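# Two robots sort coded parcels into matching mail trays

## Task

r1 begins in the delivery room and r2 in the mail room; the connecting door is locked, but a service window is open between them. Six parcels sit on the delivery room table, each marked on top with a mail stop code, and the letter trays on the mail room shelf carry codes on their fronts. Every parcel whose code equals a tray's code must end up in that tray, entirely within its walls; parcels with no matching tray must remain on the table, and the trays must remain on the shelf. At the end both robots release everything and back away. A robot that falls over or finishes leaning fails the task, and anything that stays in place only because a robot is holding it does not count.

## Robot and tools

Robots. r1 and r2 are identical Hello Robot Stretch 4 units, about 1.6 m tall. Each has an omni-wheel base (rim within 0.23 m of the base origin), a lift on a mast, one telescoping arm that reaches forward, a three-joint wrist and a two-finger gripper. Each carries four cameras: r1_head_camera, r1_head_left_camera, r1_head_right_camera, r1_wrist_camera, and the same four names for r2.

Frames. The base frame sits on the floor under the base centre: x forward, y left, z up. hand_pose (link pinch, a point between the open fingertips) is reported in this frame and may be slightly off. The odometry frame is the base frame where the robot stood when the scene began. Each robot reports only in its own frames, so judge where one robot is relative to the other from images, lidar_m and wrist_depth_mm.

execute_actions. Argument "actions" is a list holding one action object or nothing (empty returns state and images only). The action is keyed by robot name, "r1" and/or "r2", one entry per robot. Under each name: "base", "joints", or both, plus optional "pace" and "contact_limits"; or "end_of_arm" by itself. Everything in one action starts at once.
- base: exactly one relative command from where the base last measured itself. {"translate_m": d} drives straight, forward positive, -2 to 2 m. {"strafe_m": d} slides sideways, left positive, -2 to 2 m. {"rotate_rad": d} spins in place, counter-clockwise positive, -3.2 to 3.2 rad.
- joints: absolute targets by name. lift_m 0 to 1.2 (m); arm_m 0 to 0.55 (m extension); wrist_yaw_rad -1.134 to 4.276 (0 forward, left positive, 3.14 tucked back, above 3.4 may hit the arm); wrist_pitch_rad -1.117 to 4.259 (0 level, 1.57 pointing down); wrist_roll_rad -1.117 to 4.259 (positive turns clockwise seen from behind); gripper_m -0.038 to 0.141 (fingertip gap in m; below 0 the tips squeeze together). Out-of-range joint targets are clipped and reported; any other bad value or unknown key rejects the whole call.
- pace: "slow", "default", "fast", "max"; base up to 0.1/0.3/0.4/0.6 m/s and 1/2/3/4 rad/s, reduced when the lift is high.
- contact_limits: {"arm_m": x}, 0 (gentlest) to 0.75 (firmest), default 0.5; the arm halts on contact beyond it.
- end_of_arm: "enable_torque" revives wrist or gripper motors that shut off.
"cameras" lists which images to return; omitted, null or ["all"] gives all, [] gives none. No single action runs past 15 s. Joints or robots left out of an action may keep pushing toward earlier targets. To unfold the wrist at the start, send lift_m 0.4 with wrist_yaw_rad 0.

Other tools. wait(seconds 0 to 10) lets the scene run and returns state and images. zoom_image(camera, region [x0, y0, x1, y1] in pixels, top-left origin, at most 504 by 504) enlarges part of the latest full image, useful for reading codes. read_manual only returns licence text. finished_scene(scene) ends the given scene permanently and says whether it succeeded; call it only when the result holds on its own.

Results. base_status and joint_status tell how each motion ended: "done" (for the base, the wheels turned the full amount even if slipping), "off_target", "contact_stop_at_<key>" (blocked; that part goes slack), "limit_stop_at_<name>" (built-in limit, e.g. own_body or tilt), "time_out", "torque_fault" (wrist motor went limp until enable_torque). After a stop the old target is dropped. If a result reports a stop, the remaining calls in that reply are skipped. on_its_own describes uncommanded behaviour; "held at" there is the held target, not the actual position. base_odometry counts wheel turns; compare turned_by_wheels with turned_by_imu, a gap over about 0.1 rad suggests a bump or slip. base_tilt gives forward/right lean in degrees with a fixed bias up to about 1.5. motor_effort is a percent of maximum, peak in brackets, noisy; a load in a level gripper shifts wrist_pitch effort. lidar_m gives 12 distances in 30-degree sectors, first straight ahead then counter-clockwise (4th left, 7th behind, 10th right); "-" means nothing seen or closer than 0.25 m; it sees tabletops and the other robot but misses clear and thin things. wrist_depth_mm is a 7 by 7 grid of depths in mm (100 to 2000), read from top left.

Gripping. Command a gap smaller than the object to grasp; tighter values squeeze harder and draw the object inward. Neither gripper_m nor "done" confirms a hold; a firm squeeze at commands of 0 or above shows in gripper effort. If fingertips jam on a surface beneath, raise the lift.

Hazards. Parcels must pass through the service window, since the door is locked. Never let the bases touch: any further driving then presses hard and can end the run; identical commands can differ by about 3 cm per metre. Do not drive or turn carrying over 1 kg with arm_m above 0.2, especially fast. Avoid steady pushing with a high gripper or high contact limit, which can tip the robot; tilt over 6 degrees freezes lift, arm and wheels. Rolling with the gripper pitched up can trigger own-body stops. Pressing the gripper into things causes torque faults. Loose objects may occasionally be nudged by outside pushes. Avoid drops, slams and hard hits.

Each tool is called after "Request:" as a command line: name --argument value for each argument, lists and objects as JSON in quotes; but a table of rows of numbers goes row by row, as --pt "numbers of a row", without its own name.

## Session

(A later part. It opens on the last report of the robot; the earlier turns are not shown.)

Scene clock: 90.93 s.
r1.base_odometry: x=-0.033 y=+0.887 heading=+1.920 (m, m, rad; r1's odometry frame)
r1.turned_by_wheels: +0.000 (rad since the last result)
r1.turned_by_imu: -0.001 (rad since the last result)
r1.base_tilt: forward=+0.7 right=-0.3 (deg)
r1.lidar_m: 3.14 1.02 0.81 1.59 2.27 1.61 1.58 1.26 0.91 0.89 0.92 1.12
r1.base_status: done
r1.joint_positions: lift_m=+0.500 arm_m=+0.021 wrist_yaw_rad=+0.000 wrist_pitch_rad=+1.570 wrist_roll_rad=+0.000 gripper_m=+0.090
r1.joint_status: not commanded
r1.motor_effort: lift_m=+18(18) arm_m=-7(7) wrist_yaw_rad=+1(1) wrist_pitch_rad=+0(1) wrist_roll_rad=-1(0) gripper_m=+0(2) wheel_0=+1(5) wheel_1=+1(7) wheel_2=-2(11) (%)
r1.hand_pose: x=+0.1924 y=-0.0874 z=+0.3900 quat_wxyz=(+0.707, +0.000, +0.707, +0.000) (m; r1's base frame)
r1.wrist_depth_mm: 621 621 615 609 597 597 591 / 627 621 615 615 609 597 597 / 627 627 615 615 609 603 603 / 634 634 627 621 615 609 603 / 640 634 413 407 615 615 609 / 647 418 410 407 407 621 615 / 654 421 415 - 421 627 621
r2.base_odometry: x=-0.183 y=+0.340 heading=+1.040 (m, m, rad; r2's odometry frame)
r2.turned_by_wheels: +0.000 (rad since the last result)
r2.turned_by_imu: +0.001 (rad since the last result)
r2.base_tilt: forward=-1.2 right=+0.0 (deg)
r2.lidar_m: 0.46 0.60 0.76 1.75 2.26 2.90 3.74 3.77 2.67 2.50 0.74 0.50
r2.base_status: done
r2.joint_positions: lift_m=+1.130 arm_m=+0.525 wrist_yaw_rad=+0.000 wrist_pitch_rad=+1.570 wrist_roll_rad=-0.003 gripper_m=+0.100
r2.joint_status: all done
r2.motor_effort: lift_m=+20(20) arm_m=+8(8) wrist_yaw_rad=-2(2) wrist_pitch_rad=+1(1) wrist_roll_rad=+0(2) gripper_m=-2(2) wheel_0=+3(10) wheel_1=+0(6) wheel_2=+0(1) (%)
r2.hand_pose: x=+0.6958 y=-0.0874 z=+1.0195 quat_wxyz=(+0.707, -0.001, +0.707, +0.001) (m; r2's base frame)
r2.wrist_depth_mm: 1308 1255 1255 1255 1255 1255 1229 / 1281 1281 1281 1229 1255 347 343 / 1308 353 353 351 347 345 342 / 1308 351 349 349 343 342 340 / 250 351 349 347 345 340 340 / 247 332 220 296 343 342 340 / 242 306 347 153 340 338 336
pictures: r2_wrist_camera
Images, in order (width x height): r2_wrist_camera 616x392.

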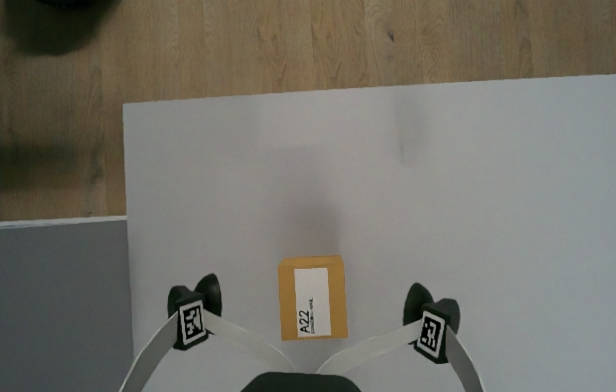

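Request:
execute_actions --actions '[{"r1": {"base": {"strafe_m": 0.5}, "pace": "max"}, "r2": {"joints": {"lift_m": 1.048}}}]' --cameras '["r2_wrist_camera"]'

Request:
execute_actions --actions '[{"r1": {"base": {"strafe_m": 0.6}, "pace": "max"}, "r2": {"joints": {"gripper_m": 0.018}}}]' --cameras '["r2_wrist_camera"]'

Request:
execute_actions --actions '[{"r1": {"base": {"strafe_m": 0.6}, "joints": {"lift_m": 1.05}, "pace": "max"}, "r2": {"joints": {"lift_m": 1.13}, "pace": "fast"}}]' --cameras '["r2_wrist_camera", "r1_head_camera"]'

Scene clock: 94.87 s.
r1.base_odometry: x=-0.503 y=+0.716 heading=+1.919 (m, m, rad; r1's odometry frame)
r1.turned_by_wheels: +0.000 (rad since the last result)
r1.turned_by_imu: +0.000 (rad since the last result)
r1.base_tilt: forward=+0.6 right=-0.3 (deg)
r1.lidar_m: 0.86 0.45 0.57 1.58 2.26 1.63 1.57 1.65 1.44 1.38 1.43 1.99
r1.base_status: done
r1.joint_positions: lift_m=+0.500 arm_m=+0.021 wrist_yaw_rad=+0.000 wrist_pitch_rad=+1.570 wrist_roll_rad=+0.000 gripper_m=+0.090
r1.joint_status: not commanded
r1.motor_effort: lift_m=+18(18) arm_m=-7(7) wrist_yaw_rad=+0(1) wrist_pitch_rad=+1(1) wrist_roll_rad=+0(0) gripper_m=-2(1) wheel_0=-1(10) wheel_1=-1(12) wheel_2=-1(2) (%)
r1.hand_pose: x=+0.1924 y=-0.0874 z=+0.3900 quat_wxyz=(+0.707, +0.000, +0.707, +0.000) (m; r1's base frame)
r1.wrist_depth_mm: 462 615 609 609 603 597 591 / 627 621 609 615 603 597 597 / 627 627 621 615 609 603 603 / 640 627 627 621 615 609 603 / 640 634 415 410 615 609 609 / 640 418 410 410 407 621 615 / 654 421 418 - 424 615 615
r2.base_odometry: x=-0.183 y=+0.340 heading=+1.040 (m, m, rad; r2's odometry frame)
r2.turned_by_wheels: +0.000 (rad since the last result)
r2.turned_by_imu: +0.001 (rad since the last result)
r2.base_tilt: forward=-1.2 right=+0.0 (deg)
r2.lidar_m: 0.46 0.58 0.78 1.74 2.25 2.88 3.75 3.77 2.67 2.51 0.74 0.52
r2.base_status: not commanded
r2.joint_positions: lift_m=+1.048 arm_m=+0.525 wrist_yaw_rad=+0.000 wrist_pitch_rad=+1.570 wrist_roll_rad=-0.003 gripper_m=+0.100
r2.joint_status: all done
r2.motor_effort: lift_m=+16(20) arm_m=+8(8) wrist_yaw_rad=-2(2) wrist_pitch_rad=+1(1) wrist_roll_rad=-3(0) gripper_m=+0(3) wheel_0=+3(3) wheel_1=+0(0) wheel_2=+0(0) (%)
r2.hand_pose: x=+0.6958 y=-0.0874 z=+0.9379 quat_wxyz=(+0.707, -0.001, +0.707, +0.001) (m; r2's base frame)
r2.wrist_depth_mm: 1205 1205 1229 1205 1182 1182 1160 / 1229 272 270 267 265 264 263 / 1182 272 268 266 264 263 260 / 1205 270 268 266 264 260 260 / 251 268 267 266 262 260 258 / 246 267 220 213 262 259 258 / 243 267 265 153 260 257 257
pictures: r2_wrist_camera
Images, in order (width x height): r2_wrist_camera 616x392.

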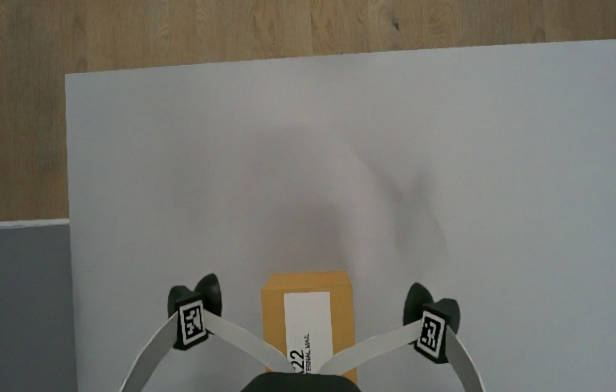

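Scene clock: 97.47 s.
r1.base_odometry: x=-1.067 y=+0.511 heading=+1.919 (m, m, rad; r1's odometry frame)
r1.turned_by_wheels: +0.000 (rad since the last result)
r1.turned_by_imu: +0.000 (rad since the last result)
r1.base_tilt: forward=+0.7 right=-0.3 (deg)
r1.lidar_m: 0.38 0.40 0.55 2.31 2.28 1.66 1.58 1.63 2.06 1.99 1.99 0.40
r1.base_status: done
r1.joint_positions: lift_m=+0.500 arm_m=+0.021 wrist_yaw_rad=+0.000 wrist_pitch_rad=+1.570 wrist_roll_rad=+0.000 gripper_m=+0.090
r1.joint_status: not commanded
r1.motor_effort: lift_m=+18(18) arm_m=-7(6) wrist_yaw_rad=+1(0) wrist_pitch_rad=+0(0) wrist_roll_rad=+0(0) gripper_m=-2(1) wheel_0=-1(9) wheel_1=+0(13) wheel_2=-1(1) (%)
r1.hand_pose: x=+0.1924 y=-0.0874 z=+0.3900 quat_wxyz=(+0.707, +0.000, +0.707, +0.000) (m; r1's base frame)
r1.wrist_depth_mm: 452 459 462 469 462 439 591 / 627 621 615 609 603 603 597 / 634 627 621 615 609 609 597 / 634 627 627 621 615 609 603 / 640 640 410 410 615 615 609 / 647 418 410 407 407 621 615 / 654 418 415 - 421 621 615
r2.base_odometry: x=-0.183 y=+0.340 heading=+1.040 (m, m, rad; r2's odometry frame)
r2.turned_by_wheels: +0.000 (rad since the last result)
r2.turned_by_imu: +0.001 (rad since the last result)
r2.base_tilt: forward=-1.2 right=+0.0 (deg)
r2.lidar_m: 0.47 0.59 0.77 1.74 2.25 2.90 3.74 3.77 2.68 2.51 0.75 0.53
r2.base_status: not commanded
r2.joint_positions: lift_m=+1.048 arm_m=+0.525 wrist_yaw_rad=+0.000 wrist_pitch_rad=+1.570 wrist_roll_rad=-0.003 gripper_m=+0.018
r2.joint_status: all done
r2.motor_effort: lift_m=+15(16) arm_m=+8(8) wrist_yaw_rad=-2(2) wrist_pitch_rad=-1(1) wrist_roll_rad=-3(0) gripper_m=-18(17) wheel_0=+3(3) wheel_1=+0(0) wheel_2=+0(0) (%)
r2.hand_pose: x=+0.6958 y=-0.0874 z=+0.9379 quat_wxyz=(+0.707, -0.001, +0.707, +0.001) (m; r2's base frame)
r2.wrist_depth_mm: 1205 1255 1160 1182 1138 1160 1182 / 1205 271 270 266 265 263 262 / 1205 271 267 266 265 264 259 / 1182 270 268 266 263 262 259 / 249 270 266 265 262 262 258 / 245 268 209 206 219 260 258 / 242 267 265 203 203 258 257
pictures: r2_wrist_camera
Images, in order (width x height): r2_wrist_camera 616x392.

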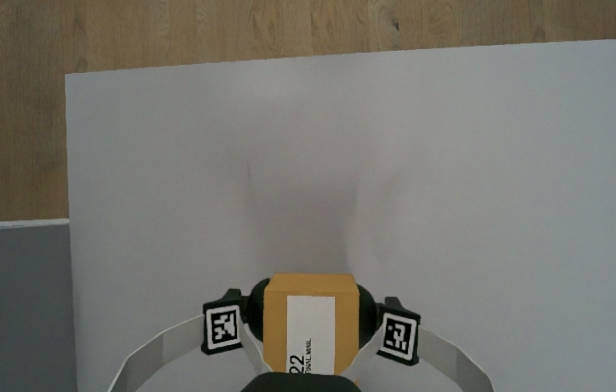

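Scene clock: 100.07 s.
r1.base_odometry: x=-1.631 y=+0.307 heading=+1.919 (m, m, rad; r1's odometry frame)
r1.turned_by_wheels: +0.000 (rad since the last result)
r1.turned_by_imu: +0.000 (rad since the last result)
r1.base_tilt: forward=+0.6 right=-0.3 (deg)
r1.lidar_m: 0.39 0.43 0.54 1.71 1.79 1.65 1.57 1.62 2.26 2.57 0.56 0.40
r1.base_status: done
r1.joint_positions: lift_m=+1.050 arm_m=+0.021 wrist_yaw_rad=+0.000 wrist_pitch_rad=+1.570 wrist_roll_rad=+0.000 gripper_m=+0.090
r1.joint_status: all done
r1.motor_effort: lift_m=+24(29) arm_m=-7(7) wrist_yaw_rad=+0(0) wrist_pitch_rad=+0(0) wrist_roll_rad=-1(0) gripper_m=+0(0) wheel_0=+1(12) wheel_1=+1(14) wheel_2=+0(1) (%)
r1.hand_pose: x=+0.1923 y=-0.0874 z=+0.9394 quat_wxyz=(+0.707, +0.000, +0.707, +0.000) (m; r1's base frame)
r1.wrist_depth_mm: 407 404 402 397 392 389 387 / 741 1182 1160 1138 1160 1138 1138 / 1182 1182 1182 1182 1160 1138 1138 / 1205 1205 1182 1182 1160 1160 1160 / 1229 1182 976 976 1182 1160 1160 / 1229 1229 976 976 1182 1160 1160 / 1229 1229 1229 - 1182 1182 1182
r2.base_odometry: x=-0.183 y=+0.340 heading=+1.040 (m, m, rad; r2's odometry frame)
r2.turned_by_wheels: +0.000 (rad since the last result)
r2.turned_by_imu: +0.001 (rad since the last result)
r2.base_tilt: forward=-1.2 right=+0.0 (deg)
r2.lidar_m: 0.47 0.58 0.75 1.73 2.25 2.89 3.73 3.79 2.69 2.50 0.77 0.51
r2.base_status: not commanded
r2.joint_positions: lift_m=+1.130 arm_m=+0.525 wrist_yaw_rad=+0.000 wrist_pitch_rad=+1.570 wrist_roll_rad=-0.003 gripper_m=+0.018
r2.joint_status: all done
r2.motor_effort: lift_m=+20(21) arm_m=+8(8) wrist_yaw_rad=-2(2) wrist_pitch_rad=+1(1) wrist_roll_rad=-1(1) gripper_m=-18(17) wheel_0=+3(3) wheel_1=+1(0) wheel_2=+0(0) (%)
r2.hand_pose: x=+0.6958 y=-0.0874 z=+1.0195 quat_wxyz=(+0.707, -0.001, +0.707, +0.001) (m; r2's base frame)
r2.wrist_depth_mm: 1336 1308 1255 1281 1255 1229 1255 / 1281 1308 1255 1281 1229 343 343 / 1308 355 349 349 345 343 342 / 1281 353 349 347 342 342 338 / 250 351 351 347 343 340 338 / 246 349 209 204 217 340 338 / 242 291 343 204 203 336 336
pictures: r1_head_camera, r2_wrist_camera
Images, in order (width x height): r1_head_camera 420x560, r2_wrist_camera 616x392.

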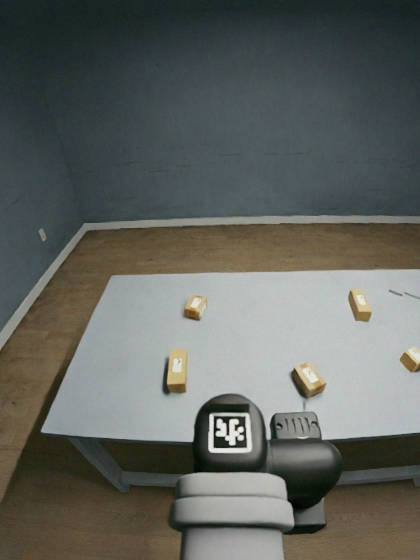

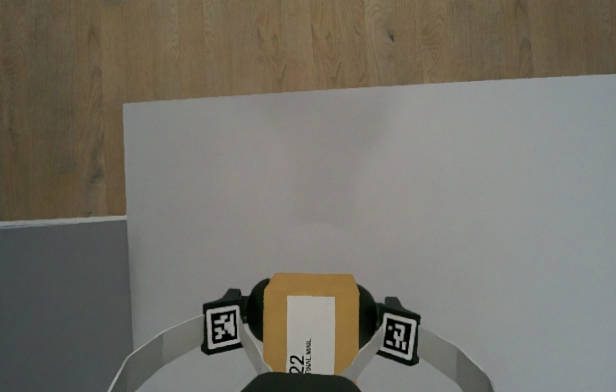

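Request:
execute_actions --actions '[{"r1": {"joints": {"arm_m": 0.36}, "pace": "max"}, "r2": {"base": {"translate_m": -0.25}, "joints": {"arm_m": 0.02}, "pace": "max"}}]' --cameras '["r1_wrist_camera"]'

Request:
execute_actions --actions '[{"r1": {"joints": {"arm_m": 0.55}, "pace": "max"}, "r2": {"base": {"translate_m": -0.5}, "joints": {"lift_m": 0.45}, "pace": "max"}}]' --cameras '["r1_wrist_camera"]'

Scene clock: 103.60 s.
r1.base_odometry: x=-1.631 y=+0.307 heading=+1.919 (m, m, rad; r1's odometry frame)
r1.turned_by_wheels: +0.000 (rad since the last result)
r1.turned_by_imu: +0.000 (rad since the last result)
r1.base_tilt: forward=+0.7 right=-0.3 (deg)
r1.lidar_m: 0.38 0.41 0.56 1.70 1.78 1.65 1.58 1.62 2.26 2.57 0.57 0.41
r1.base_status: not commanded
r1.joint_positions: lift_m=+1.050 arm_m=+0.359 wrist_yaw_rad=+0.000 wrist_pitch_rad=+1.570 wrist_roll_rad=+0.000 gripper_m=+0.090
r1.joint_status: all done
r1.motor_effort: lift_m=+24(24) arm_m=+7(6) wrist_yaw_rad=+0(0) wrist_pitch_rad=+1(0) wrist_roll_rad=-1(0) gripper_m=+1(0) wheel_0=+1(0) wheel_1=+1(1) wheel_2=-1(1) (%)
r1.hand_pose: x=+0.5300 y=-0.0874 z=+0.9394 quat_wxyz=(+0.707, +0.000, +0.707, +0.000) (m; r1's base frame)
r1.wrist_depth_mm: 404 404 397 397 392 389 387 / 407 402 399 399 394 392 389 / 410 407 404 399 399 394 392 / 413 407 407 404 399 349 394 / 418 413 410 407 402 399 397 / 421 418 413 410 404 404 402 / 1229 1229 1008 - 1182 1182 1160
r2.base_odometry: x=-0.309 y=+0.124 heading=+1.040 (m, m, rad; r2's odometry frame)
r2.turned_by_wheels: +0.000 (rad since the last result)
r2.turned_by_imu: +0.001 (rad since the last result)
r2.base_tilt: forward=-1.2 right=+0.0 (deg)
r2.lidar_m: 0.72 0.86 1.12 2.18 2.21 2.85 3.48 3.51 2.68 2.50 1.30 0.77
r2.base_status: done
r2.joint_positions: lift_m=+1.130 arm_m=+0.021 wrist_yaw_rad=+0.000 wrist_pitch_rad=+1.570 wrist_roll_rad=-0.003 gripper_m=+0.018
r2.joint_status: all done
r2.motor_effort: lift_m=+20(20) arm_m=-7(10) wrist_yaw_rad=-1(2) wrist_pitch_rad=+0(1) wrist_roll_rad=-1(1) gripper_m=-18(18) wheel_0=-3(9) wheel_1=-2(6) wheel_2=-1(12) (%)
r2.hand_pose: x=+0.1924 y=-0.0874 z=+1.0196 quat_wxyz=(+0.707, -0.001, +0.707, +0.001) (m; r2's base frame)
r2.wrist_depth_mm: 1182 1205 1255 1255 1229 1255 1229 / 1281 1281 1255 1255 1229 1255 1255 / 1308 1281 1255 1255 1255 1255 1205 / 1281 1281 1281 1281 1255 1229 1182 / 1255 1281 1229 1042 1229 1255 1205 / 1308 1255 209 204 217 1229 1205 / 1255 1281 1308 204 203 1229 1229
pictures: r1_wrist_camera
Images, in order (width x height): r1_wrist_camera 616x392.

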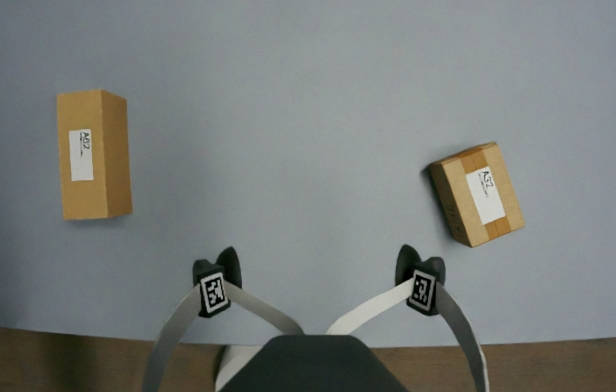

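Scene clock: 106.63 s.
r1.base_odometry: x=-1.631 y=+0.307 heading=+1.919 (m, m, rad; r1's odometry frame)
r1.turned_by_wheels: +0.000 (rad since the last result)
r1.turned_by_imu: +0.000 (rad since the last result)
r1.base_tilt: forward=+0.7 right=-0.3 (deg)
r1.lidar_m: 0.37 0.41 0.57 1.70 1.77 1.65 1.58 1.62 2.25 2.55 0.56 0.39
r1.base_status: not commanded
r1.joint_positions: lift_m=+1.050 arm_m=+0.547 wrist_yaw_rad=+0.000 wrist_pitch_rad=+1.570 wrist_roll_rad=+0.000 gripper_m=+0.090
r1.joint_status: all done
joint sent to its limit — the command would take r1.arm_m past its upper limit, so that joint was sent only as far as its limit.
r1.motor_effort: lift_m=+24(24) arm_m=+7(8) wrist_yaw_rad=+0(2) wrist_pitch_rad=+0(1) wrist_roll_rad=-1(0) gripper_m=-1(1) wheel_0=+1(0) wheel_1=+1(1) wheel_2=-1(1) (%)
r1.hand_pose: x=+0.7180 y=-0.0874 z=+0.9394 quat_wxyz=(+0.707, +0.000, +0.707, +0.000) (m; r1's base frame)
r1.wrist_depth_mm: 407 353 399 397 392 389 384 / 407 370 402 399 394 392 389 / 410 407 404 399 397 394 392 / 415 413 407 404 399 397 394 / 415 415 407 407 402 399 397 / 421 407 410 407 404 399 402 / 424 370 415 - 407 355 402
r2.base_odometry: x=-0.562 y=-0.307 heading=+1.040 (m, m, rad; r2's odometry frame)
r2.turned_by_wheels: +0.000 (rad since the last result)
r2.turned_by_imu: +0.001 (rad since the last result)
r2.base_tilt: forward=-1.3 right=+0.0 (deg)
r2.lidar_m: 1.20 1.35 1.75 2.12 2.17 2.80 2.95 2.56 2.77 2.54 2.05 1.32
r2.base_status: done
r2.joint_positions: lift_m=+0.450 arm_m=+0.021 wrist_yaw_rad=+0.000 wrist_pitch_rad=+1.570 wrist_roll_rad=-0.003 gripper_m=+0.018
r2.joint_status: all done
r2.motor_effort: lift_m=+17(18) arm_m=-7(7) wrist_yaw_rad=-2(1) wrist_pitch_rad=-1(0) wrist_roll_rad=+0(1) gripper_m=-14(17) wheel_0=-2(6) wheel_1=-1(6) wheel_2=+1(10) (%)
r2.hand_pose: x=+0.1924 y=-0.0874 z=+0.3398 quat_wxyz=(+0.707, -0.001, +0.707, +0.001) (m; r2's base frame)
r2.wrist_depth_mm: 591 580 585 580 569 569 564 / 591 585 580 569 569 564 559 / 591 585 580 574 569 559 564 / 580 585 574 569 569 559 554 / 580 580 384 530 564 564 564 / 580 362 209 205 218 559 554 / 364 357 353 203 204 559 549
pictures: r1_wrist_camera
Images, in order (width x height): r1_wrist_camera 616x392.

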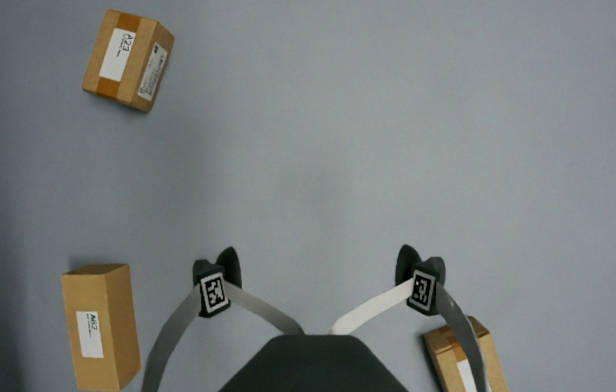

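Request:
zoom_image --camera "r1_wrist_camera" --region '[75, 5, 185, 115]'

Request:
zoom_image --camera "r1_wrist_camera" --region '[55, 290, 145, 380]'

Region (75, 5, 185, 115) of r1_wrist_camera's 616x392 image, scaled by 4.582.

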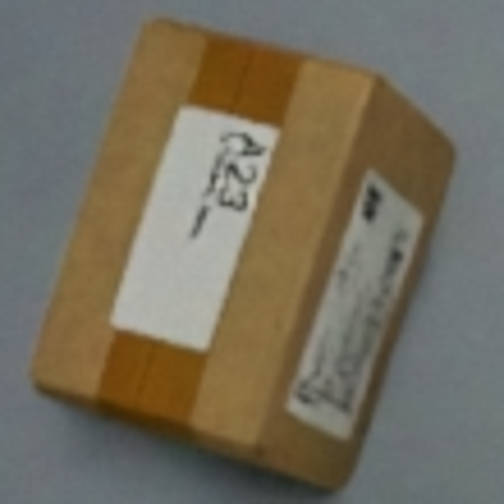

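Region (55, 290, 145, 380) of r1_wrist_camera's 616x392 image, scaled by 5.600.

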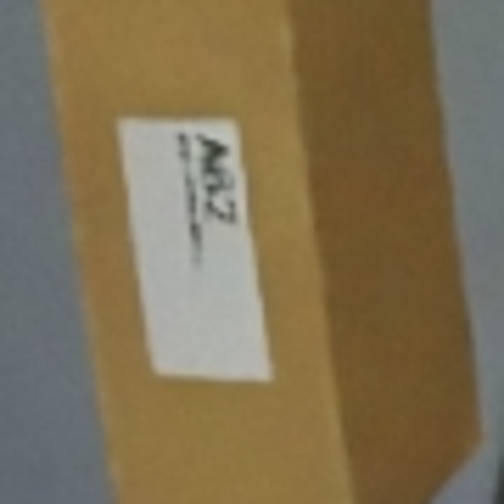

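Request:
execute_actions --actions '[{"r1": {"base": {"strafe_m": 0.239}, "joints": {"arm_m": 0.40, "lift_m": 1.02, "wrist_roll_rad": -0.08}, "pace": "fast"}, "r2": {"base": {"translate_m": -1.95}, "pace": "max"}}]' --cameras '["r1_wrist_camera", "r2_head_left_camera"]'

Scene clock: 114.10 s.
r1.base_odometry: x=-1.855 y=+0.225 heading=+1.919 (m, m, rad; r1's odometry frame)
r1.turned_by_wheels: +0.000 (rad since the last result)
r1.turned_by_imu: +0.000 (rad since the last result)
r1.base_tilt: forward=+0.7 right=-0.3 (deg)
r1.lidar_m: 0.37 0.41 1.51 1.46 1.51 1.66 1.58 1.63 2.27 2.82 0.55 0.40
r1.base_status: done
r1.joint_positions: lift_m=+1.020 arm_m=+0.401 wrist_yaw_rad=+0.000 wrist_pitch_rad=+1.570 wrist_roll_rad=-0.080 gripper_m=+0.090
r1.joint_status: all done
r1.motor_effort: lift_m=+18(23) arm_m=-7(7) wrist_yaw_rad=+1(0) wrist_pitch_rad=+0(0) wrist_roll_rad=-1(4) gripper_m=-2(1) wheel_0=+2(10) wheel_1=+0(11) wheel_2=-1(1) (%)
r1.hand_pose: x=+0.5723 y=-0.0874 z=+0.9100 quat_wxyz=(+0.707, -0.028, +0.706, +0.028) (m; r1's base frame)
r1.wrist_depth_mm: 377 373 370 368 362 359 357 / 377 375 373 368 366 364 359 / 379 379 375 320 370 366 362 / 387 382 377 322 370 368 364 / 387 384 379 325 373 370 368 / 389 387 382 379 375 373 370 / 392 389 384 - 379 375 373
r2.base_odometry: x=-1.550 y=-1.989 heading=+1.040 (m, m, rad; r2's odometry frame)
r2.turned_by_wheels: +0.000 (rad since the last result)
r2.turned_by_imu: +0.002 (rad since the last result)
r2.base_tilt: forward=-1.2 right=+0.0 (deg)
r2.lidar_m: 3.14 3.09 2.10 1.94 1.62 1.10 0.55 0.58 0.76 2.75 2.80 3.47
r2.base_status: done
r2.joint_positions: lift_m=+0.450 arm_m=+0.021 wrist_yaw_rad=+0.000 wrist_pitch_rad=+1.570 wrist_roll_rad=-0.003 gripper_m=+0.018
r2.joint_status: not commanded
r2.motor_effort: lift_m=+17(17) arm_m=-8(7) wrist_yaw_rad=-2(2) wrist_pitch_rad=-1(2) wrist_roll_rad=-2(2) gripper_m=-22(19) wheel_0=-2(6) wheel_1=+0(6) wheel_2=-2(12) (%)
r2.hand_pose: x=+0.1924 y=-0.0874 z=+0.3398 quat_wxyz=(+0.707, -0.001, +0.707, +0.001) (m; r2's base frame)
r2.wrist_depth_mm: 591 585 580 574 569 564 559 / 591 585 585 574 574 569 554 / 580 585 580 574 574 564 559 / 585 580 574 569 564 564 549 / 585 580 382 525 564 559 554 / 574 362 209 206 218 559 549 / 366 355 353 204 204 554 549
pictures: r1_wrist_camera, r2_head_left_camera
Images, in order (width x height): r1_wrist_camera 616x392, r2_head_left_camera 420x672.

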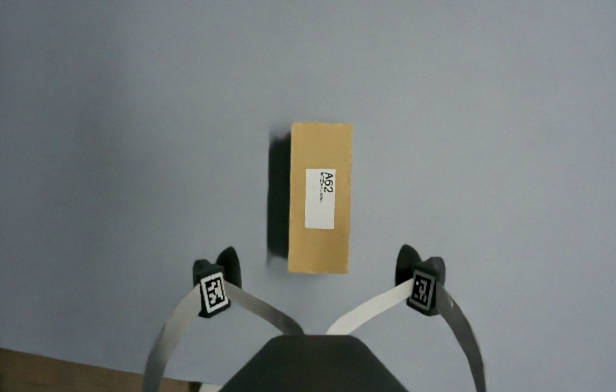

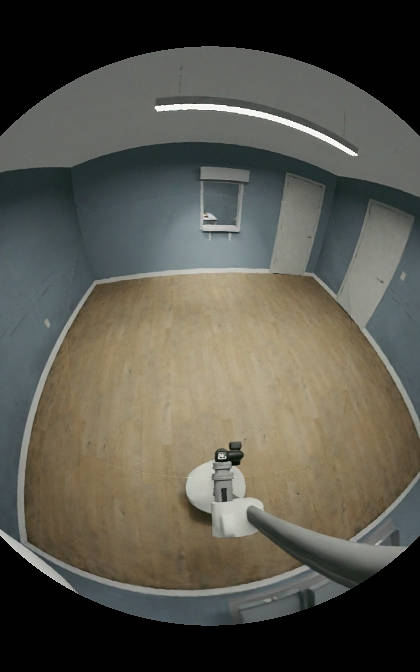

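Request:
zoom_image --camera "r1_wrist_camera" --region '[285, 155, 365, 240]'

Region (285, 155, 365, 240) of r1_wrist_camera's 616x392 image, scaled by 5.929; it fills the left 474 columns of this view, and the rest is white.

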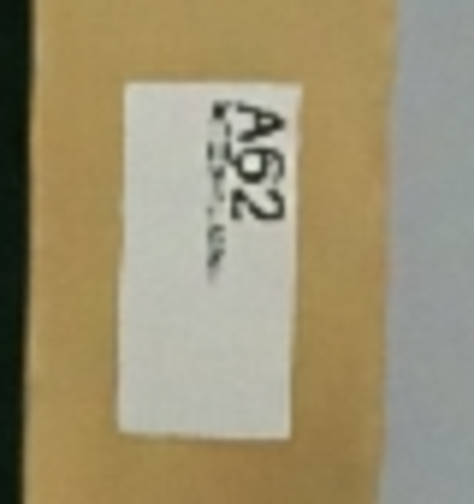

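Request:
execute_actions --actions '[{"r1": {"joints": {"arm_m": 0.44, "lift_m": 0.906}}, "r2": {"base": {"rotate_rad": 3.14}, "joints": {"lift_m": 1.08}, "pace": "max"}}]' --cameras '["r1_wrist_camera", "r2_head_camera"]'

Scene clock: 117.17 s.
r1.base_odometry: x=-1.855 y=+0.225 heading=+1.919 (m, m, rad; r1's odometry frame)
r1.turned_by_wheels: +0.000 (rad since the last result)
r1.turned_by_imu: +0.000 (rad since the last result)
r1.base_tilt: forward=+0.7 right=-0.3 (deg)
r1.lidar_m: 0.38 0.41 1.51 1.45 1.52 1.64 1.59 1.64 2.26 2.77 0.58 0.41
r1.base_status: not commanded
r1.joint_positions: lift_m=+0.906 arm_m=+0.439 wrist_yaw_rad=+0.000 wrist_pitch_rad=+1.570 wrist_roll_rad=-0.080 gripper_m=+0.090
r1.joint_status: all done
r1.motor_effort: lift_m=+16(18) arm_m=+7(6) wrist_yaw_rad=+1(1) wrist_pitch_rad=+0(0) wrist_roll_rad=-1(2) gripper_m=-1(0) wheel_0=+1(1) wheel_1=+0(0) wheel_2=-1(1) (%)
r1.hand_pose: x=+0.6098 y=-0.0874 z=+0.7961 quat_wxyz=(+0.707, -0.028, +0.706, +0.028) (m; r1's base frame)
r1.wrist_depth_mm: 259 258 256 254 252 250 - / 262 260 257 255 254 252 250 / 265 262 259 256 255 253 251 / 266 264 262 207 257 255 254 / 268 266 263 208 258 257 256 / 270 267 264 210 260 259 256 / 272 270 268 - 263 260 -
r2.base_odometry: x=-1.550 y=-1.989 heading=-2.103 (m, m, rad; r2's odometry frame)
r2.turned_by_wheels: +3.140 (rad since the last result)
r2.turned_by_imu: +3.200 (rad since the last result)
r2.base_tilt: forward=-1.2 right=-0.1 (deg)
r2.lidar_m: 0.56 0.58 0.74 2.76 2.81 3.50 3.27 3.12 2.10 1.97 1.62 1.11
r2.base_status: done
r2.joint_positions: lift_m=+1.080 arm_m=+0.021 wrist_yaw_rad=+0.000 wrist_pitch_rad=+1.570 wrist_roll_rad=-0.003 gripper_m=+0.018
r2.joint_status: all done
r2.motor_effort: lift_m=+19(23) arm_m=-8(7) wrist_yaw_rad=-2(3) wrist_pitch_rad=+1(2) wrist_roll_rad=+0(0) gripper_m=-19(18) wheel_0=-1(11) wheel_1=+0(8) wheel_2=+2(13) (%)
r2.hand_pose: x=+0.1925 y=-0.0874 z=+0.9696 quat_wxyz=(+0.707, -0.001, +0.707, +0.001) (m; r2's base frame)
r2.wrist_depth_mm: 1205 1255 1255 1255 1229 1255 1160 / 1281 1229 1205 1205 1182 1205 1182 / 1229 1255 1205 1229 1205 1205 1205 / 1255 1229 1205 1229 1160 1205 1182 / 1255 1229 1255 1008 1182 1182 1182 / 1255 1229 210 205 219 1182 1182 / 1255 1229 1205 204 204 1160 1160
pictures: r1_wrist_camera, r2_head_camera
Images, in order (width x height): r1_wrist_camera 616x392, r2_head_camera 420x560.

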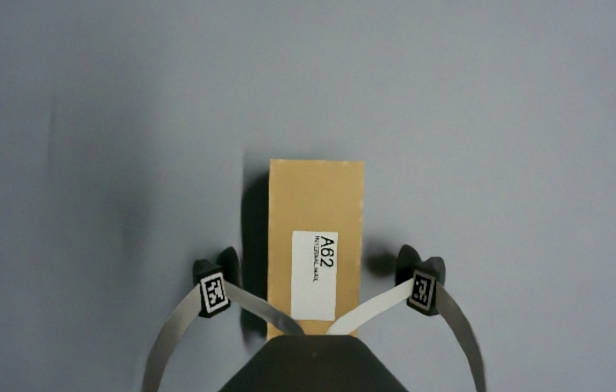

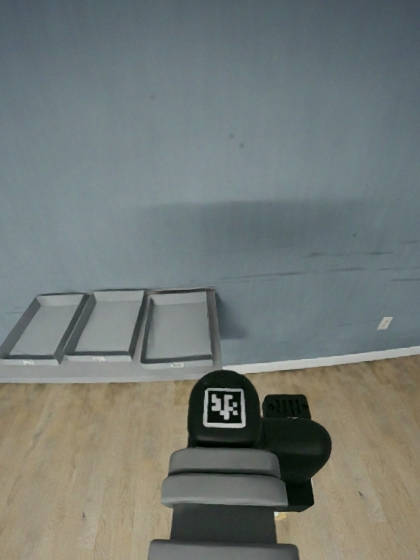

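Request:
execute_actions --actions '[{"r1": {"joints": {"gripper_m": 0.018}}, "r2": {"base": {"strafe_m": 0.55}, "joints": {"arm_m": 0.45}, "pace": "max"}}]' --cameras '["r1_wrist_camera", "r2_wrist_camera"]'

Request:
execute_actions --actions '[{"r1": {"joints": {"lift_m": 1.0}, "pace": "fast"}, "r2": {"base": {"translate_m": 0.17}, "pace": "max"}}]' --cameras '["r1_wrist_camera", "r2_wrist_camera"]'

Scene clock: 120.63 s.
r1.base_odometry: x=-1.855 y=+0.225 heading=+1.919 (m, m, rad; r1's odometry frame)
r1.turned_by_wheels: +0.000 (rad since the last result)
r1.turned_by_imu: +0.000 (rad since the last result)
r1.base_tilt: forward=+0.7 right=-0.3 (deg)
r1.lidar_m: 0.39 0.40 1.51 1.46 1.52 1.67 1.58 1.65 2.26 2.80 0.57 0.41
r1.base_status: not commanded
r1.joint_positions: lift_m=+0.906 arm_m=+0.439 wrist_yaw_rad=+0.000 wrist_pitch_rad=+1.570 wrist_roll_rad=-0.080 gripper_m=+0.018
r1.joint_status: all done
r1.motor_effort: lift_m=+17(17) arm_m=+7(7) wrist_yaw_rad=+1(1) wrist_pitch_rad=+1(1) wrist_roll_rad=-1(1) gripper_m=-16(18) wheel_0=+1(2) wheel_1=+1(1) wheel_2=-1(1) (%)
r1.hand_pose: x=+0.6098 y=-0.0874 z=+0.7961 quat_wxyz=(+0.707, -0.028, +0.706, +0.028) (m; r1's base frame)
r1.wrist_depth_mm: 260 258 256 254 251 250 - / 263 259 257 255 253 251 249 / 264 262 259 257 255 253 251 / 265 263 262 197 256 254 253 / 267 266 263 198 257 256 254 / 271 268 191 200 198 257 256 / 273 271 267 - 263 260 -
r2.base_odometry: x=-1.076 y=-2.268 heading=-2.103 (m, m, rad; r2's odometry frame)
r2.turned_by_wheels: +0.000 (rad since the last result)
r2.turned_by_imu: +0.002 (rad since the last result)
r2.base_tilt: forward=-1.2 right=+0.0 (deg)
r2.lidar_m: 0.51 0.51 1.27 2.22 2.26 2.88 3.31 3.37 2.68 2.50 1.53 0.55
r2.base_status: done
r2.joint_positions: lift_m=+1.080 arm_m=+0.449 wrist_yaw_rad=+0.000 wrist_pitch_rad=+1.570 wrist_roll_rad=-0.003 gripper_m=+0.018
r2.joint_status: all done
r2.motor_effort: lift_m=+19(19) arm_m=+8(8) wrist_yaw_rad=-2(2) wrist_pitch_rad=+3(3) wrist_roll_rad=+1(0) gripper_m=-20(19) wheel_0=+0(12) wheel_1=+0(9) wheel_2=+0(1) (%)
r2.hand_pose: x=+0.6198 y=-0.0874 z=+0.9696 quat_wxyz=(+0.707, -0.001, +0.707, +0.001) (m; r2's base frame)
r2.wrist_depth_mm: 449 445 439 439 433 424 430 / 449 445 439 436 433 424 424 / 445 442 436 439 430 427 424 / 445 439 439 433 433 427 424 / 445 436 436 430 430 421 424 / 442 439 208 205 218 427 427 / 1229 1182 1182 204 203 1138 1138
pictures: r1_wrist_camera, r2_wrist_camera
Images, in order (width x height): r1_wrist_camera 616x392, r2_wrist_camera 616x392.

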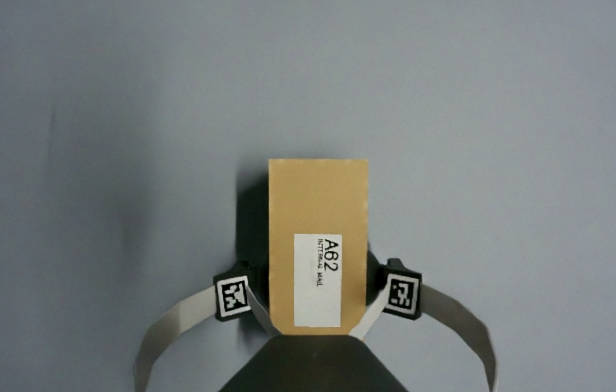

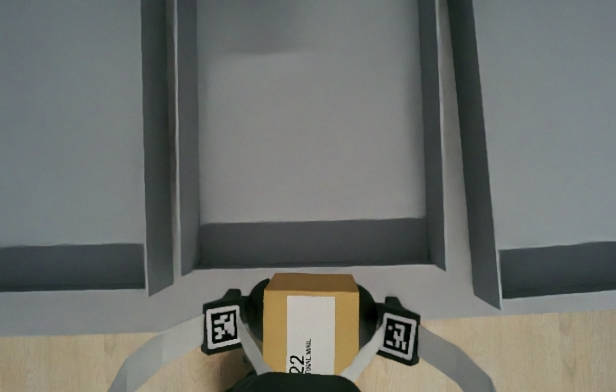

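Scene clock: 122.47 s.
r1.base_odometry: x=-1.855 y=+0.225 heading=+1.919 (m, m, rad; r1's odometry frame)
r1.turned_by_wheels: +0.000 (rad since the last result)
r1.turned_by_imu: +0.000 (rad since the last result)
r1.base_tilt: forward=+0.6 right=-0.3 (deg)
r1.lidar_m: 0.39 0.41 1.53 1.46 1.53 1.65 1.58 1.65 2.24 2.80 0.58 0.42
r1.base_status: not commanded
r1.joint_positions: lift_m=+1.000 arm_m=+0.439 wrist_yaw_rad=+0.000 wrist_pitch_rad=+1.570 wrist_roll_rad=-0.080 gripper_m=+0.018
r1.joint_status: all done
r1.motor_effort: lift_m=+25(27) arm_m=+7(7) wrist_yaw_rad=+0(1) wrist_pitch_rad=+1(1) wrist_roll_rad=-1(2) gripper_m=-15(17) wheel_0=+1(1) wheel_1=+1(0) wheel_2=-1(1) (%)
r1.hand_pose: x=+0.6098 y=-0.0874 z=+0.8894 quat_wxyz=(+0.707, -0.028, +0.706, +0.028) (m; r1's base frame)
r1.wrist_depth_mm: 353 351 349 345 342 340 338 / 355 355 349 349 345 342 340 / 359 357 355 349 347 343 342 / 362 359 355 197 349 347 345 / 364 362 359 198 351 349 347 / 368 366 191 199 198 353 351 / 370 366 364 - 357 353 351
r2.base_odometry: x=-1.162 y=-2.414 heading=-2.103 (m, m, rad; r2's odometry frame)
r2.turned_by_wheels: +0.000 (rad since the last result)
r2.turned_by_imu: +0.000 (rad since the last result)
r2.base_tilt: forward=-1.2 right=+0.0 (deg)
r2.lidar_m: 0.32 0.36 0.47 2.21 2.26 2.82 3.50 3.54 2.67 2.48 0.57 0.38
r2.base_status: done
r2.joint_positions: lift_m=+1.080 arm_m=+0.449 wrist_yaw_rad=+0.000 wrist_pitch_rad=+1.570 wrist_roll_rad=-0.003 gripper_m=+0.018
r2.joint_status: not commanded
r2.motor_effort: lift_m=+19(19) arm_m=+8(8) wrist_yaw_rad=-2(3) wrist_pitch_rad=+1(1) wrist_roll_rad=+1(0) gripper_m=-17(15) wheel_0=+1(5) wheel_1=+0(6) wheel_2=+0(10) (%)
r2.hand_pose: x=+0.6198 y=-0.0874 z=+0.9696 quat_wxyz=(+0.707, -0.001, +0.707, +0.001) (m; r2's base frame)
r2.wrist_depth_mm: 314 324 334 345 353 359 370 / 424 424 415 424 433 433 427 / 445 424 436 433 433 427 424 / 442 439 433 433 430 424 424 / 445 427 436 430 430 424 421 / 436 439 208 204 217 421 421 / 439 415 436 204 203 389 418
pictures: r1_wrist_camera, r2_wrist_camera
Images, in order (width x height): r1_wrist_camera 616x392, r2_wrist_camera 616x392.

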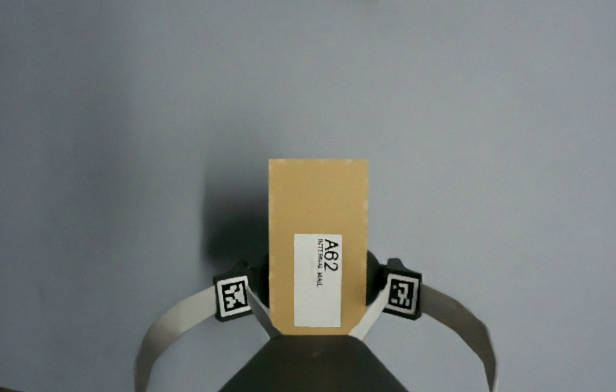

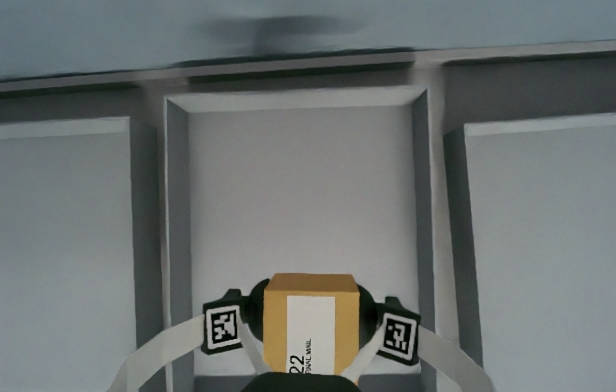

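Request:
execute_actions --actions '[{"r1": {"base": {"translate_m": -0.05}, "joints": {"arm_m": 0.02, "wrist_roll_rad": 0.0}, "pace": "max"}, "r2": {"joints": {"lift_m": 0.909}}}]' --cameras '["r2_wrist_camera"]'

Scene clock: 125.00 s.
r1.base_odometry: x=-1.838 y=+0.178 heading=+1.919 (m, m, rad; r1's odometry frame)
r1.turned_by_wheels: +0.000 (rad since the last result)
r1.turned_by_imu: +0.000 (rad since the last result)
r1.base_tilt: forward=+0.6 right=-0.3 (deg)
r1.lidar_m: 0.43 0.46 1.51 1.46 1.51 1.61 1.53 1.59 2.14 2.79 0.65 0.46
r1.base_status: done
r1.joint_positions: lift_m=+1.000 arm_m=+0.021 wrist_yaw_rad=+0.000 wrist_pitch_rad=+1.570 wrist_roll_rad=+0.000 gripper_m=+0.018
r1.joint_status: all done
r1.motor_effort: lift_m=+25(25) arm_m=-7(7) wrist_yaw_rad=+1(0) wrist_pitch_rad=+1(0) wrist_roll_rad=+0(1) gripper_m=-15(15) wheel_0=+1(4) wheel_1=+1(9) wheel_2=-1(9) (%)
r1.hand_pose: x=+0.1922 y=-0.0874 z=+0.8894 quat_wxyz=(+0.707, +0.000, +0.707, +0.000) (m; r1's base frame)
r1.wrist_depth_mm: 1138 661 1098 1098 1098 1078 1078 / 1138 1138 1098 1118 1078 1078 1078 / 1138 1138 1118 1118 1118 1098 1078 / 1160 1138 1118 197 1098 1098 1098 / 1160 1160 931 198 1118 1118 1098 / 1160 1160 191 200 198 1118 1118 / 1160 1182 1160 - 1138 1138 1118
r2.base_odometry: x=-1.162 y=-2.414 heading=-2.103 (m, m, rad; r2's odometry frame)
r2.turned_by_wheels: +0.000 (rad since the last result)
r2.turned_by_imu: +0.001 (rad since the last result)
r2.base_tilt: forward=-1.2 right=+0.0 (deg)
r2.lidar_m: 0.34 0.34 0.48 2.21 2.26 2.83 3.50 3.55 2.68 2.49 0.56 0.37
r2.base_status: not commanded
r2.joint_positions: lift_m=+0.909 arm_m=+0.449 wrist_yaw_rad=+0.000 wrist_pitch_rad=+1.570 wrist_roll_rad=-0.003 gripper_m=+0.018
r2.joint_status: all done
r2.motor_effort: lift_m=+16(19) arm_m=+8(8) wrist_yaw_rad=-2(3) wrist_pitch_rad=+0(1) wrist_roll_rad=+1(2) gripper_m=-18(16) wheel_0=+0(1) wheel_1=+0(0) wheel_2=+0(0) (%)
r2.hand_pose: x=+0.6198 y=-0.0874 z=+0.7989 quat_wxyz=(+0.707, -0.001, +0.707, +0.001) (m; r2's base frame)
r2.wrist_depth_mm: 236 230 234 237 238 223 262 / 232 268 267 264 262 242 232 / 230 267 265 263 260 243 229 / 230 265 266 262 262 247 233 / 229 264 264 260 259 250 236 / 226 265 209 204 219 252 234 / 225 246 262 205 203 204 233
pictures: r2_wrist_camera
Images, in order (width x height): r2_wrist_camera 616x392.

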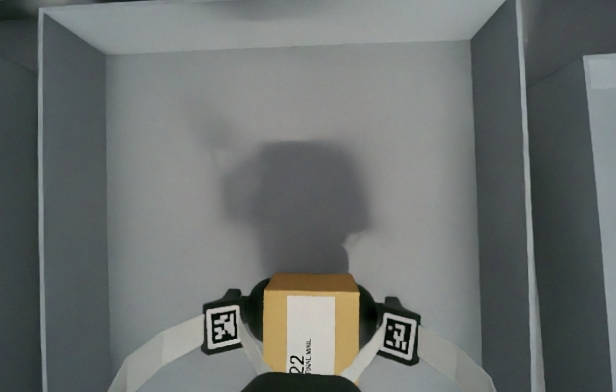

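Request:
execute_actions --actions '[{"r1": {"base": {"rotate_rad": -1.57}, "joints": {"lift_m": 0.5}, "pace": "max"}, "r2": {"joints": {"gripper_m": 0.09, "lift_m": 0.905}}}]' --cameras '["r2_wrist_camera"]'

Request:
execute_actions --actions '[{"r1": {"base": {"translate_m": 2.0}, "pace": "max"}, "r2": {"joints": {"lift_m": 1.05}, "pace": "fast"}}]' --cameras '["r2_wrist_camera", "r1_head_camera"]'

Scene clock: 127.63 s.
r1.base_odometry: x=-1.838 y=+0.178 heading=+0.350 (m, m, rad; r1's odometry frame)
r1.turned_by_wheels: -1.570 (rad since the last result)
r1.turned_by_imu: -1.571 (rad since the last result)
r1.base_tilt: forward=+0.7 right=-0.3 (deg)
r1.lidar_m: 2.81 0.63 0.47 0.43 0.47 1.54 1.47 1.53 1.59 1.51 1.61 2.14
r1.base_status: done
r1.joint_positions: lift_m=+0.500 arm_m=+0.021 wrist_yaw_rad=+0.000 wrist_pitch_rad=+1.570 wrist_roll_rad=+0.000 gripper_m=+0.018
r1.joint_status: all done
r1.motor_effort: lift_m=+19(23) arm_m=-7(7) wrist_yaw_rad=+0(1) wrist_pitch_rad=+1(1) wrist_roll_rad=+0(0) gripper_m=-11(13) wheel_0=+0(6) wheel_1=+2(1) wheel_2=+1(7) (%)
r1.hand_pose: x=+0.1923 y=-0.0874 z=+0.3899 quat_wxyz=(+0.707, +0.000, +0.707, +0.000) (m; r1's base frame)
r1.wrist_depth_mm: 621 621 615 609 603 603 591 / 627 627 615 609 609 603 597 / 634 627 621 615 609 609 603 / 634 634 621 197 615 615 603 / 640 627 413 198 615 609 609 / 647 418 190 200 198 615 615 / 654 421 415 - 421 621 615
r2.base_odometry: x=-1.162 y=-2.414 heading=-2.103 (m, m, rad; r2's odometry frame)
r2.turned_by_wheels: +0.000 (rad since the last result)
r2.turned_by_imu: +0.001 (rad since the last result)
r2.base_tilt: forward=-1.2 right=+0.0 (deg)
r2.lidar_m: 0.33 0.36 0.47 2.22 2.26 2.83 3.51 3.53 2.69 2.49 0.57 0.38
r2.base_status: not commanded
r2.joint_positions: lift_m=+0.905 arm_m=+0.449 wrist_yaw_rad=+0.000 wrist_pitch_rad=+1.570 wrist_roll_rad=-0.003 gripper_m=+0.090
r2.joint_status: all done
r2.motor_effort: lift_m=+16(16) arm_m=+8(7) wrist_yaw_rad=-2(3) wrist_pitch_rad=-1(1) wrist_roll_rad=-2(0) gripper_m=+1(21) wheel_0=+0(1) wheel_1=+0(0) wheel_2=+0(0) (%)
r2.hand_pose: x=+0.6198 y=-0.0874 z=+0.7949 quat_wxyz=(+0.707, -0.001, +0.707, +0.001) (m; r2's base frame)
r2.wrist_depth_mm: 226 229 234 237 240 222 258 / 232 264 262 260 258 242 232 / 230 264 264 259 257 246 228 / 230 262 260 258 256 248 224 / 228 262 259 256 255 248 224 / 227 259 220 207 226 232 228 / 225 258 256 153 253 217 231
pictures: r2_wrist_camera
Images, in order (width x height): r2_wrist_camera 616x392.

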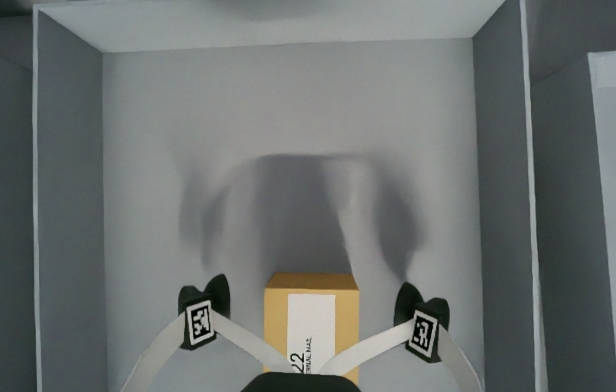

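Scene clock: 133.03 s.
r1.base_odometry: x=+0.041 y=+0.863 heading=+0.350 (m, m, rad; r1's odometry frame)
r1.turned_by_wheels: +0.000 (rad since the last result)
r1.turned_by_imu: +0.003 (rad since the last result)
r1.base_tilt: forward=+0.6 right=-0.3 (deg)
r1.lidar_m: 0.82 0.86 1.01 3.19 1.11 0.91 1.88 2.19 1.57 1.52 1.16 0.85
r1.base_status: done
r1.joint_positions: lift_m=+0.500 arm_m=+0.021 wrist_yaw_rad=+0.000 wrist_pitch_rad=+1.570 wrist_roll_rad=+0.000 gripper_m=+0.018
r1.joint_status: not commanded
r1.motor_effort: lift_m=+18(18) arm_m=-7(7) wrist_yaw_rad=+0(1) wrist_pitch_rad=+1(1) wrist_roll_rad=+0(0) gripper_m=-16(15) wheel_0=-1(6) wheel_1=+0(10) wheel_2=+1(13) (%)
r1.hand_pose: x=+0.1924 y=-0.0874 z=+0.3899 quat_wxyz=(+0.707, +0.000, +0.707, +0.000) (m; r1's base frame)
r1.wrist_depth_mm: 621 615 615 603 597 597 591 / 627 627 615 609 609 597 597 / 634 627 621 615 609 609 603 / 634 634 627 196 615 609 609 / 647 634 413 198 621 615 609 / 647 418 191 199 198 615 615 / 654 418 415 - 421 621 615
r2.base_odometry: x=-1.162 y=-2.414 heading=-2.103 (m, m, rad; r2's odometry frame)
r2.turned_by_wheels: +0.000 (rad since the last result)
r2.turned_by_imu: +0.001 (rad since the last result)
r2.base_tilt: forward=-1.2 right=+0.1 (deg)
r2.lidar_m: 0.34 0.35 0.47 2.22 2.25 2.83 3.51 3.55 2.67 2.47 0.56 0.38
r2.base_status: not commanded
r2.joint_positions: lift_m=+1.050 arm_m=+0.449 wrist_yaw_rad=+0.000 wrist_pitch_rad=+1.570 wrist_roll_rad=-0.003 gripper_m=+0.090
r2.joint_status: all done
r2.motor_effort: lift_m=+20(22) arm_m=+8(7) wrist_yaw_rad=-2(2) wrist_pitch_rad=+1(1) wrist_roll_rad=+0(1) gripper_m=-1(2) wheel_0=+1(1) wheel_1=+0(0) wheel_2=+0(0) (%)
r2.hand_pose: x=+0.6198 y=-0.0874 z=+0.9396 quat_wxyz=(+0.707, -0.001, +0.707, +0.001) (m; r2's base frame)
r2.wrist_depth_mm: 315 325 334 343 355 362 368 / 410 402 387 394 402 402 394 / 415 384 407 407 404 394 397 / 413 379 404 404 402 397 394 / 413 377 407 404 399 397 392 / 410 373 218 399 397 394 392 / 404 343 399 153 392 357 389
pictures: r1_head_camera, r2_wrist_camera
Images, in order (width x height): r1_head_camera 420x560, r2_wrist_camera 616x392.

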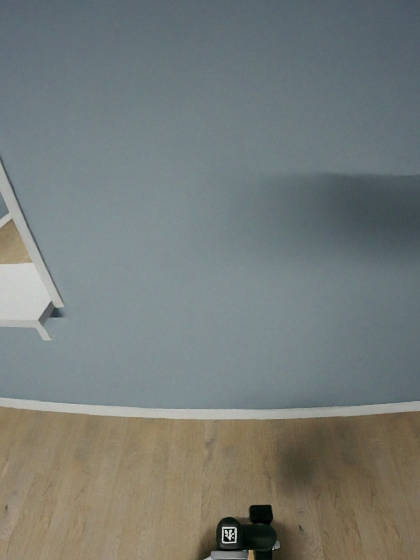

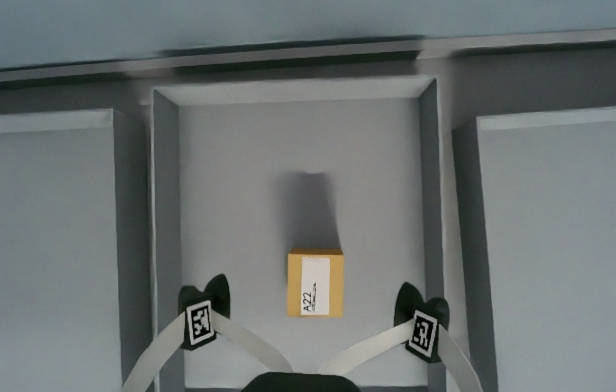

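Request:
execute_actions --actions '[{"r1": {"base": {"strafe_m": 1.0}, "joints": {"lift_m": 1.12}, "pace": "max"}, "r2": {"base": {"translate_m": -0.25}, "joints": {"arm_m": 0.02}, "pace": "max"}}]' --cameras '["r1_head_camera"]'

Request:
execute_actions --actions '[{"r1": {"base": {"translate_m": 0.24}, "joints": {"arm_m": 0.47}, "pace": "max"}, "r2": {"base": {"strafe_m": -0.45}, "joints": {"lift_m": 0.45}, "pace": "max"}}]' --cameras '["r1_wrist_camera", "r1_head_camera"]'

Scene clock: 137.70 s.
r1.base_odometry: x=-0.302 y=+1.803 heading=+0.350 (m, m, rad; r1's odometry frame)
r1.turned_by_wheels: +0.000 (rad since the last result)
r1.turned_by_imu: +0.000 (rad since the last result)
r1.base_tilt: forward=+0.6 right=-0.3 (deg)
r1.lidar_m: 0.71 0.74 1.19 2.20 2.30 3.15 0.77 0.82 2.61 2.54 1.19 0.74
r1.base_status: done
r1.joint_positions: lift_m=+1.120 arm_m=+0.021 wrist_yaw_rad=+0.000 wrist_pitch_rad=+1.570 wrist_roll_rad=+0.000 gripper_m=+0.018
r1.joint_status: all done
r1.motor_effort: lift_m=+24(28) arm_m=-7(7) wrist_yaw_rad=+1(1) wrist_pitch_rad=+0(1) wrist_roll_rad=+0(1) gripper_m=-16(18) wheel_0=+0(12) wheel_1=+0(12) wheel_2=+0(0) (%)
r1.hand_pose: x=+0.1923 y=-0.0874 z=+1.0094 quat_wxyz=(+0.707, +0.000, +0.707, +0.000) (m; r1's base frame)
r1.wrist_depth_mm: 1255 1255 1229 1229 1205 1205 1182 / 1255 1281 1255 1229 1229 1182 1205 / 1281 1255 1255 1255 1229 1229 1205 / 1281 1281 1255 197 1229 1229 1229 / 1281 1255 1281 198 1229 1229 1205 / 1308 1281 191 199 198 1229 1229 / 1308 1308 1281 - 1255 1255 1255
r2.base_odometry: x=-1.035 y=-2.199 heading=-2.103 (m, m, rad; r2's odometry frame)
r2.turned_by_wheels: +0.000 (rad since the last result)
r2.turned_by_imu: +0.001 (rad since the last result)
r2.base_tilt: forward=-1.2 right=+0.0 (deg)
r2.lidar_m: 0.57 0.60 1.37 2.20 2.24 2.86 3.24 3.29 2.71 2.50 1.67 0.65
r2.base_status: done
r2.joint_positions: lift_m=+1.050 arm_m=+0.021 wrist_yaw_rad=+0.000 wrist_pitch_rad=+1.570 wrist_roll_rad=-0.003 gripper_m=+0.090
r2.joint_status: all done
r2.motor_effort: lift_m=+20(20) arm_m=-7(6) wrist_yaw_rad=-1(3) wrist_pitch_rad=+0(2) wrist_roll_rad=+0(1) gripper_m=-2(1) wheel_0=-1(6) wheel_1=+1(7) wheel_2=+0(8) (%)
r2.hand_pose: x=+0.1924 y=-0.0874 z=+0.9396 quat_wxyz=(+0.707, -0.001, +0.707, +0.001) (m; r2's base frame)
r2.wrist_depth_mm: 1229 1205 1182 1205 1205 1182 1138 / 1229 1182 1205 1182 1160 1182 1160 / 1205 1205 1182 1182 1205 1160 1160 / 1205 1182 1182 1160 1205 1182 1138 / 1205 1205 1182 960 1160 1160 1160 / 1205 1160 219 946 976 1138 1138 / 1205 1182 1182 152 1118 1138 1160
pictures: r1_head_camera
Images, in order (width x height): r1_head_camera 420x560.

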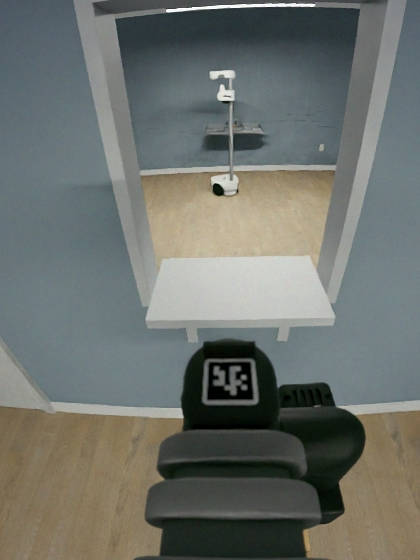

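Scene clock: 140.33 s.
r1.base_odometry: x=-0.076 y=+1.885 heading=+0.349 (m, m, rad; r1's odometry frame)
r1.turned_by_wheels: +0.000 (rad since the last result)
r1.turned_by_imu: +0.000 (rad since the last result)
r1.base_tilt: forward=+0.7 right=-0.4 (deg)
r1.lidar_m: 0.45 0.50 0.85 2.18 2.29 3.11 0.99 1.08 2.59 2.28 0.86 0.49
r1.base_status: done
r1.joint_positions: lift_m=+1.120 arm_m=+0.469 wrist_yaw_rad=+0.000 wrist_pitch_rad=+1.570 wrist_roll_rad=+0.000 gripper_m=+0.018
r1.joint_status: all done
r1.motor_effort: lift_m=+24(24) arm_m=+7(9) wrist_yaw_rad=+0(1) wrist_pitch_rad=+2(1) wrist_roll_rad=+0(0) gripper_m=-17(15) wheel_0=-2(4) wheel_1=-1(6) wheel_2=+1(9) (%)
r1.hand_pose: x=+0.6400 y=-0.0874 z=+1.0094 quat_wxyz=(+0.707, +0.000, +0.707, +0.000) (m; r1's base frame)
r1.wrist_depth_mm: 336 336 330 329 325 324 320 / 338 336 332 330 327 324 322 / 340 338 336 332 330 327 325 / 343 342 338 197 330 330 327 / 347 343 342 198 332 332 329 / 349 345 191 200 198 332 330 / 351 347 345 - 338 336 334
r2.base_odometry: x=-1.423 y=-1.971 heading=-2.103 (m, m, rad; r2's odometry frame)
r2.turned_by_wheels: +0.000 (rad since the last result)
r2.turned_by_imu: +0.000 (rad since the last result)
r2.base_tilt: forward=-1.3 right=+0.0 (deg)
r2.lidar_m: 0.63 0.64 0.84 2.64 2.70 3.42 3.21 3.26 2.24 2.07 1.75 1.17
r2.base_status: done
r2.joint_positions: lift_m=+0.450 arm_m=+0.021 wrist_yaw_rad=+0.000 wrist_pitch_rad=+1.570 wrist_roll_rad=-0.003 gripper_m=+0.090
r2.joint_status: all done
r2.motor_effort: lift_m=+17(17) arm_m=-8(8) wrist_yaw_rad=-2(1) wrist_pitch_rad=+2(0) wrist_roll_rad=+0(2) gripper_m=+0(2) wheel_0=+1(14) wheel_1=+2(9) wheel_2=+0(1) (%)
r2.hand_pose: x=+0.1925 y=-0.0874 z=+0.3398 quat_wxyz=(+0.707, -0.001, +0.707, +0.001) (m; r2's base frame)
r2.wrist_depth_mm: 585 585 585 580 569 569 564 / 591 585 580 574 569 564 564 / 585 574 580 574 564 564 559 / 580 574 574 569 564 564 554 / 580 580 387 525 559 554 559 / 580 362 218 355 353 554 549 / 359 359 355 153 351 554 549
pictures: r1_head_camera, r1_wrist_camera
Images, in order (width x height): r1_head_camera 420x560, r1_wrist_camera 616x392.

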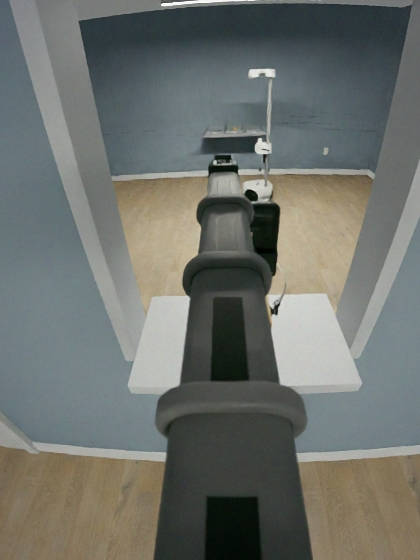

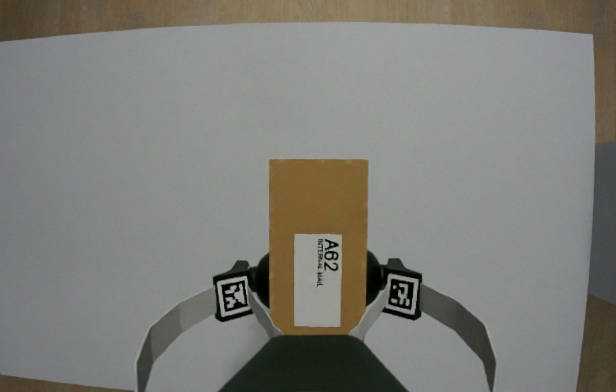

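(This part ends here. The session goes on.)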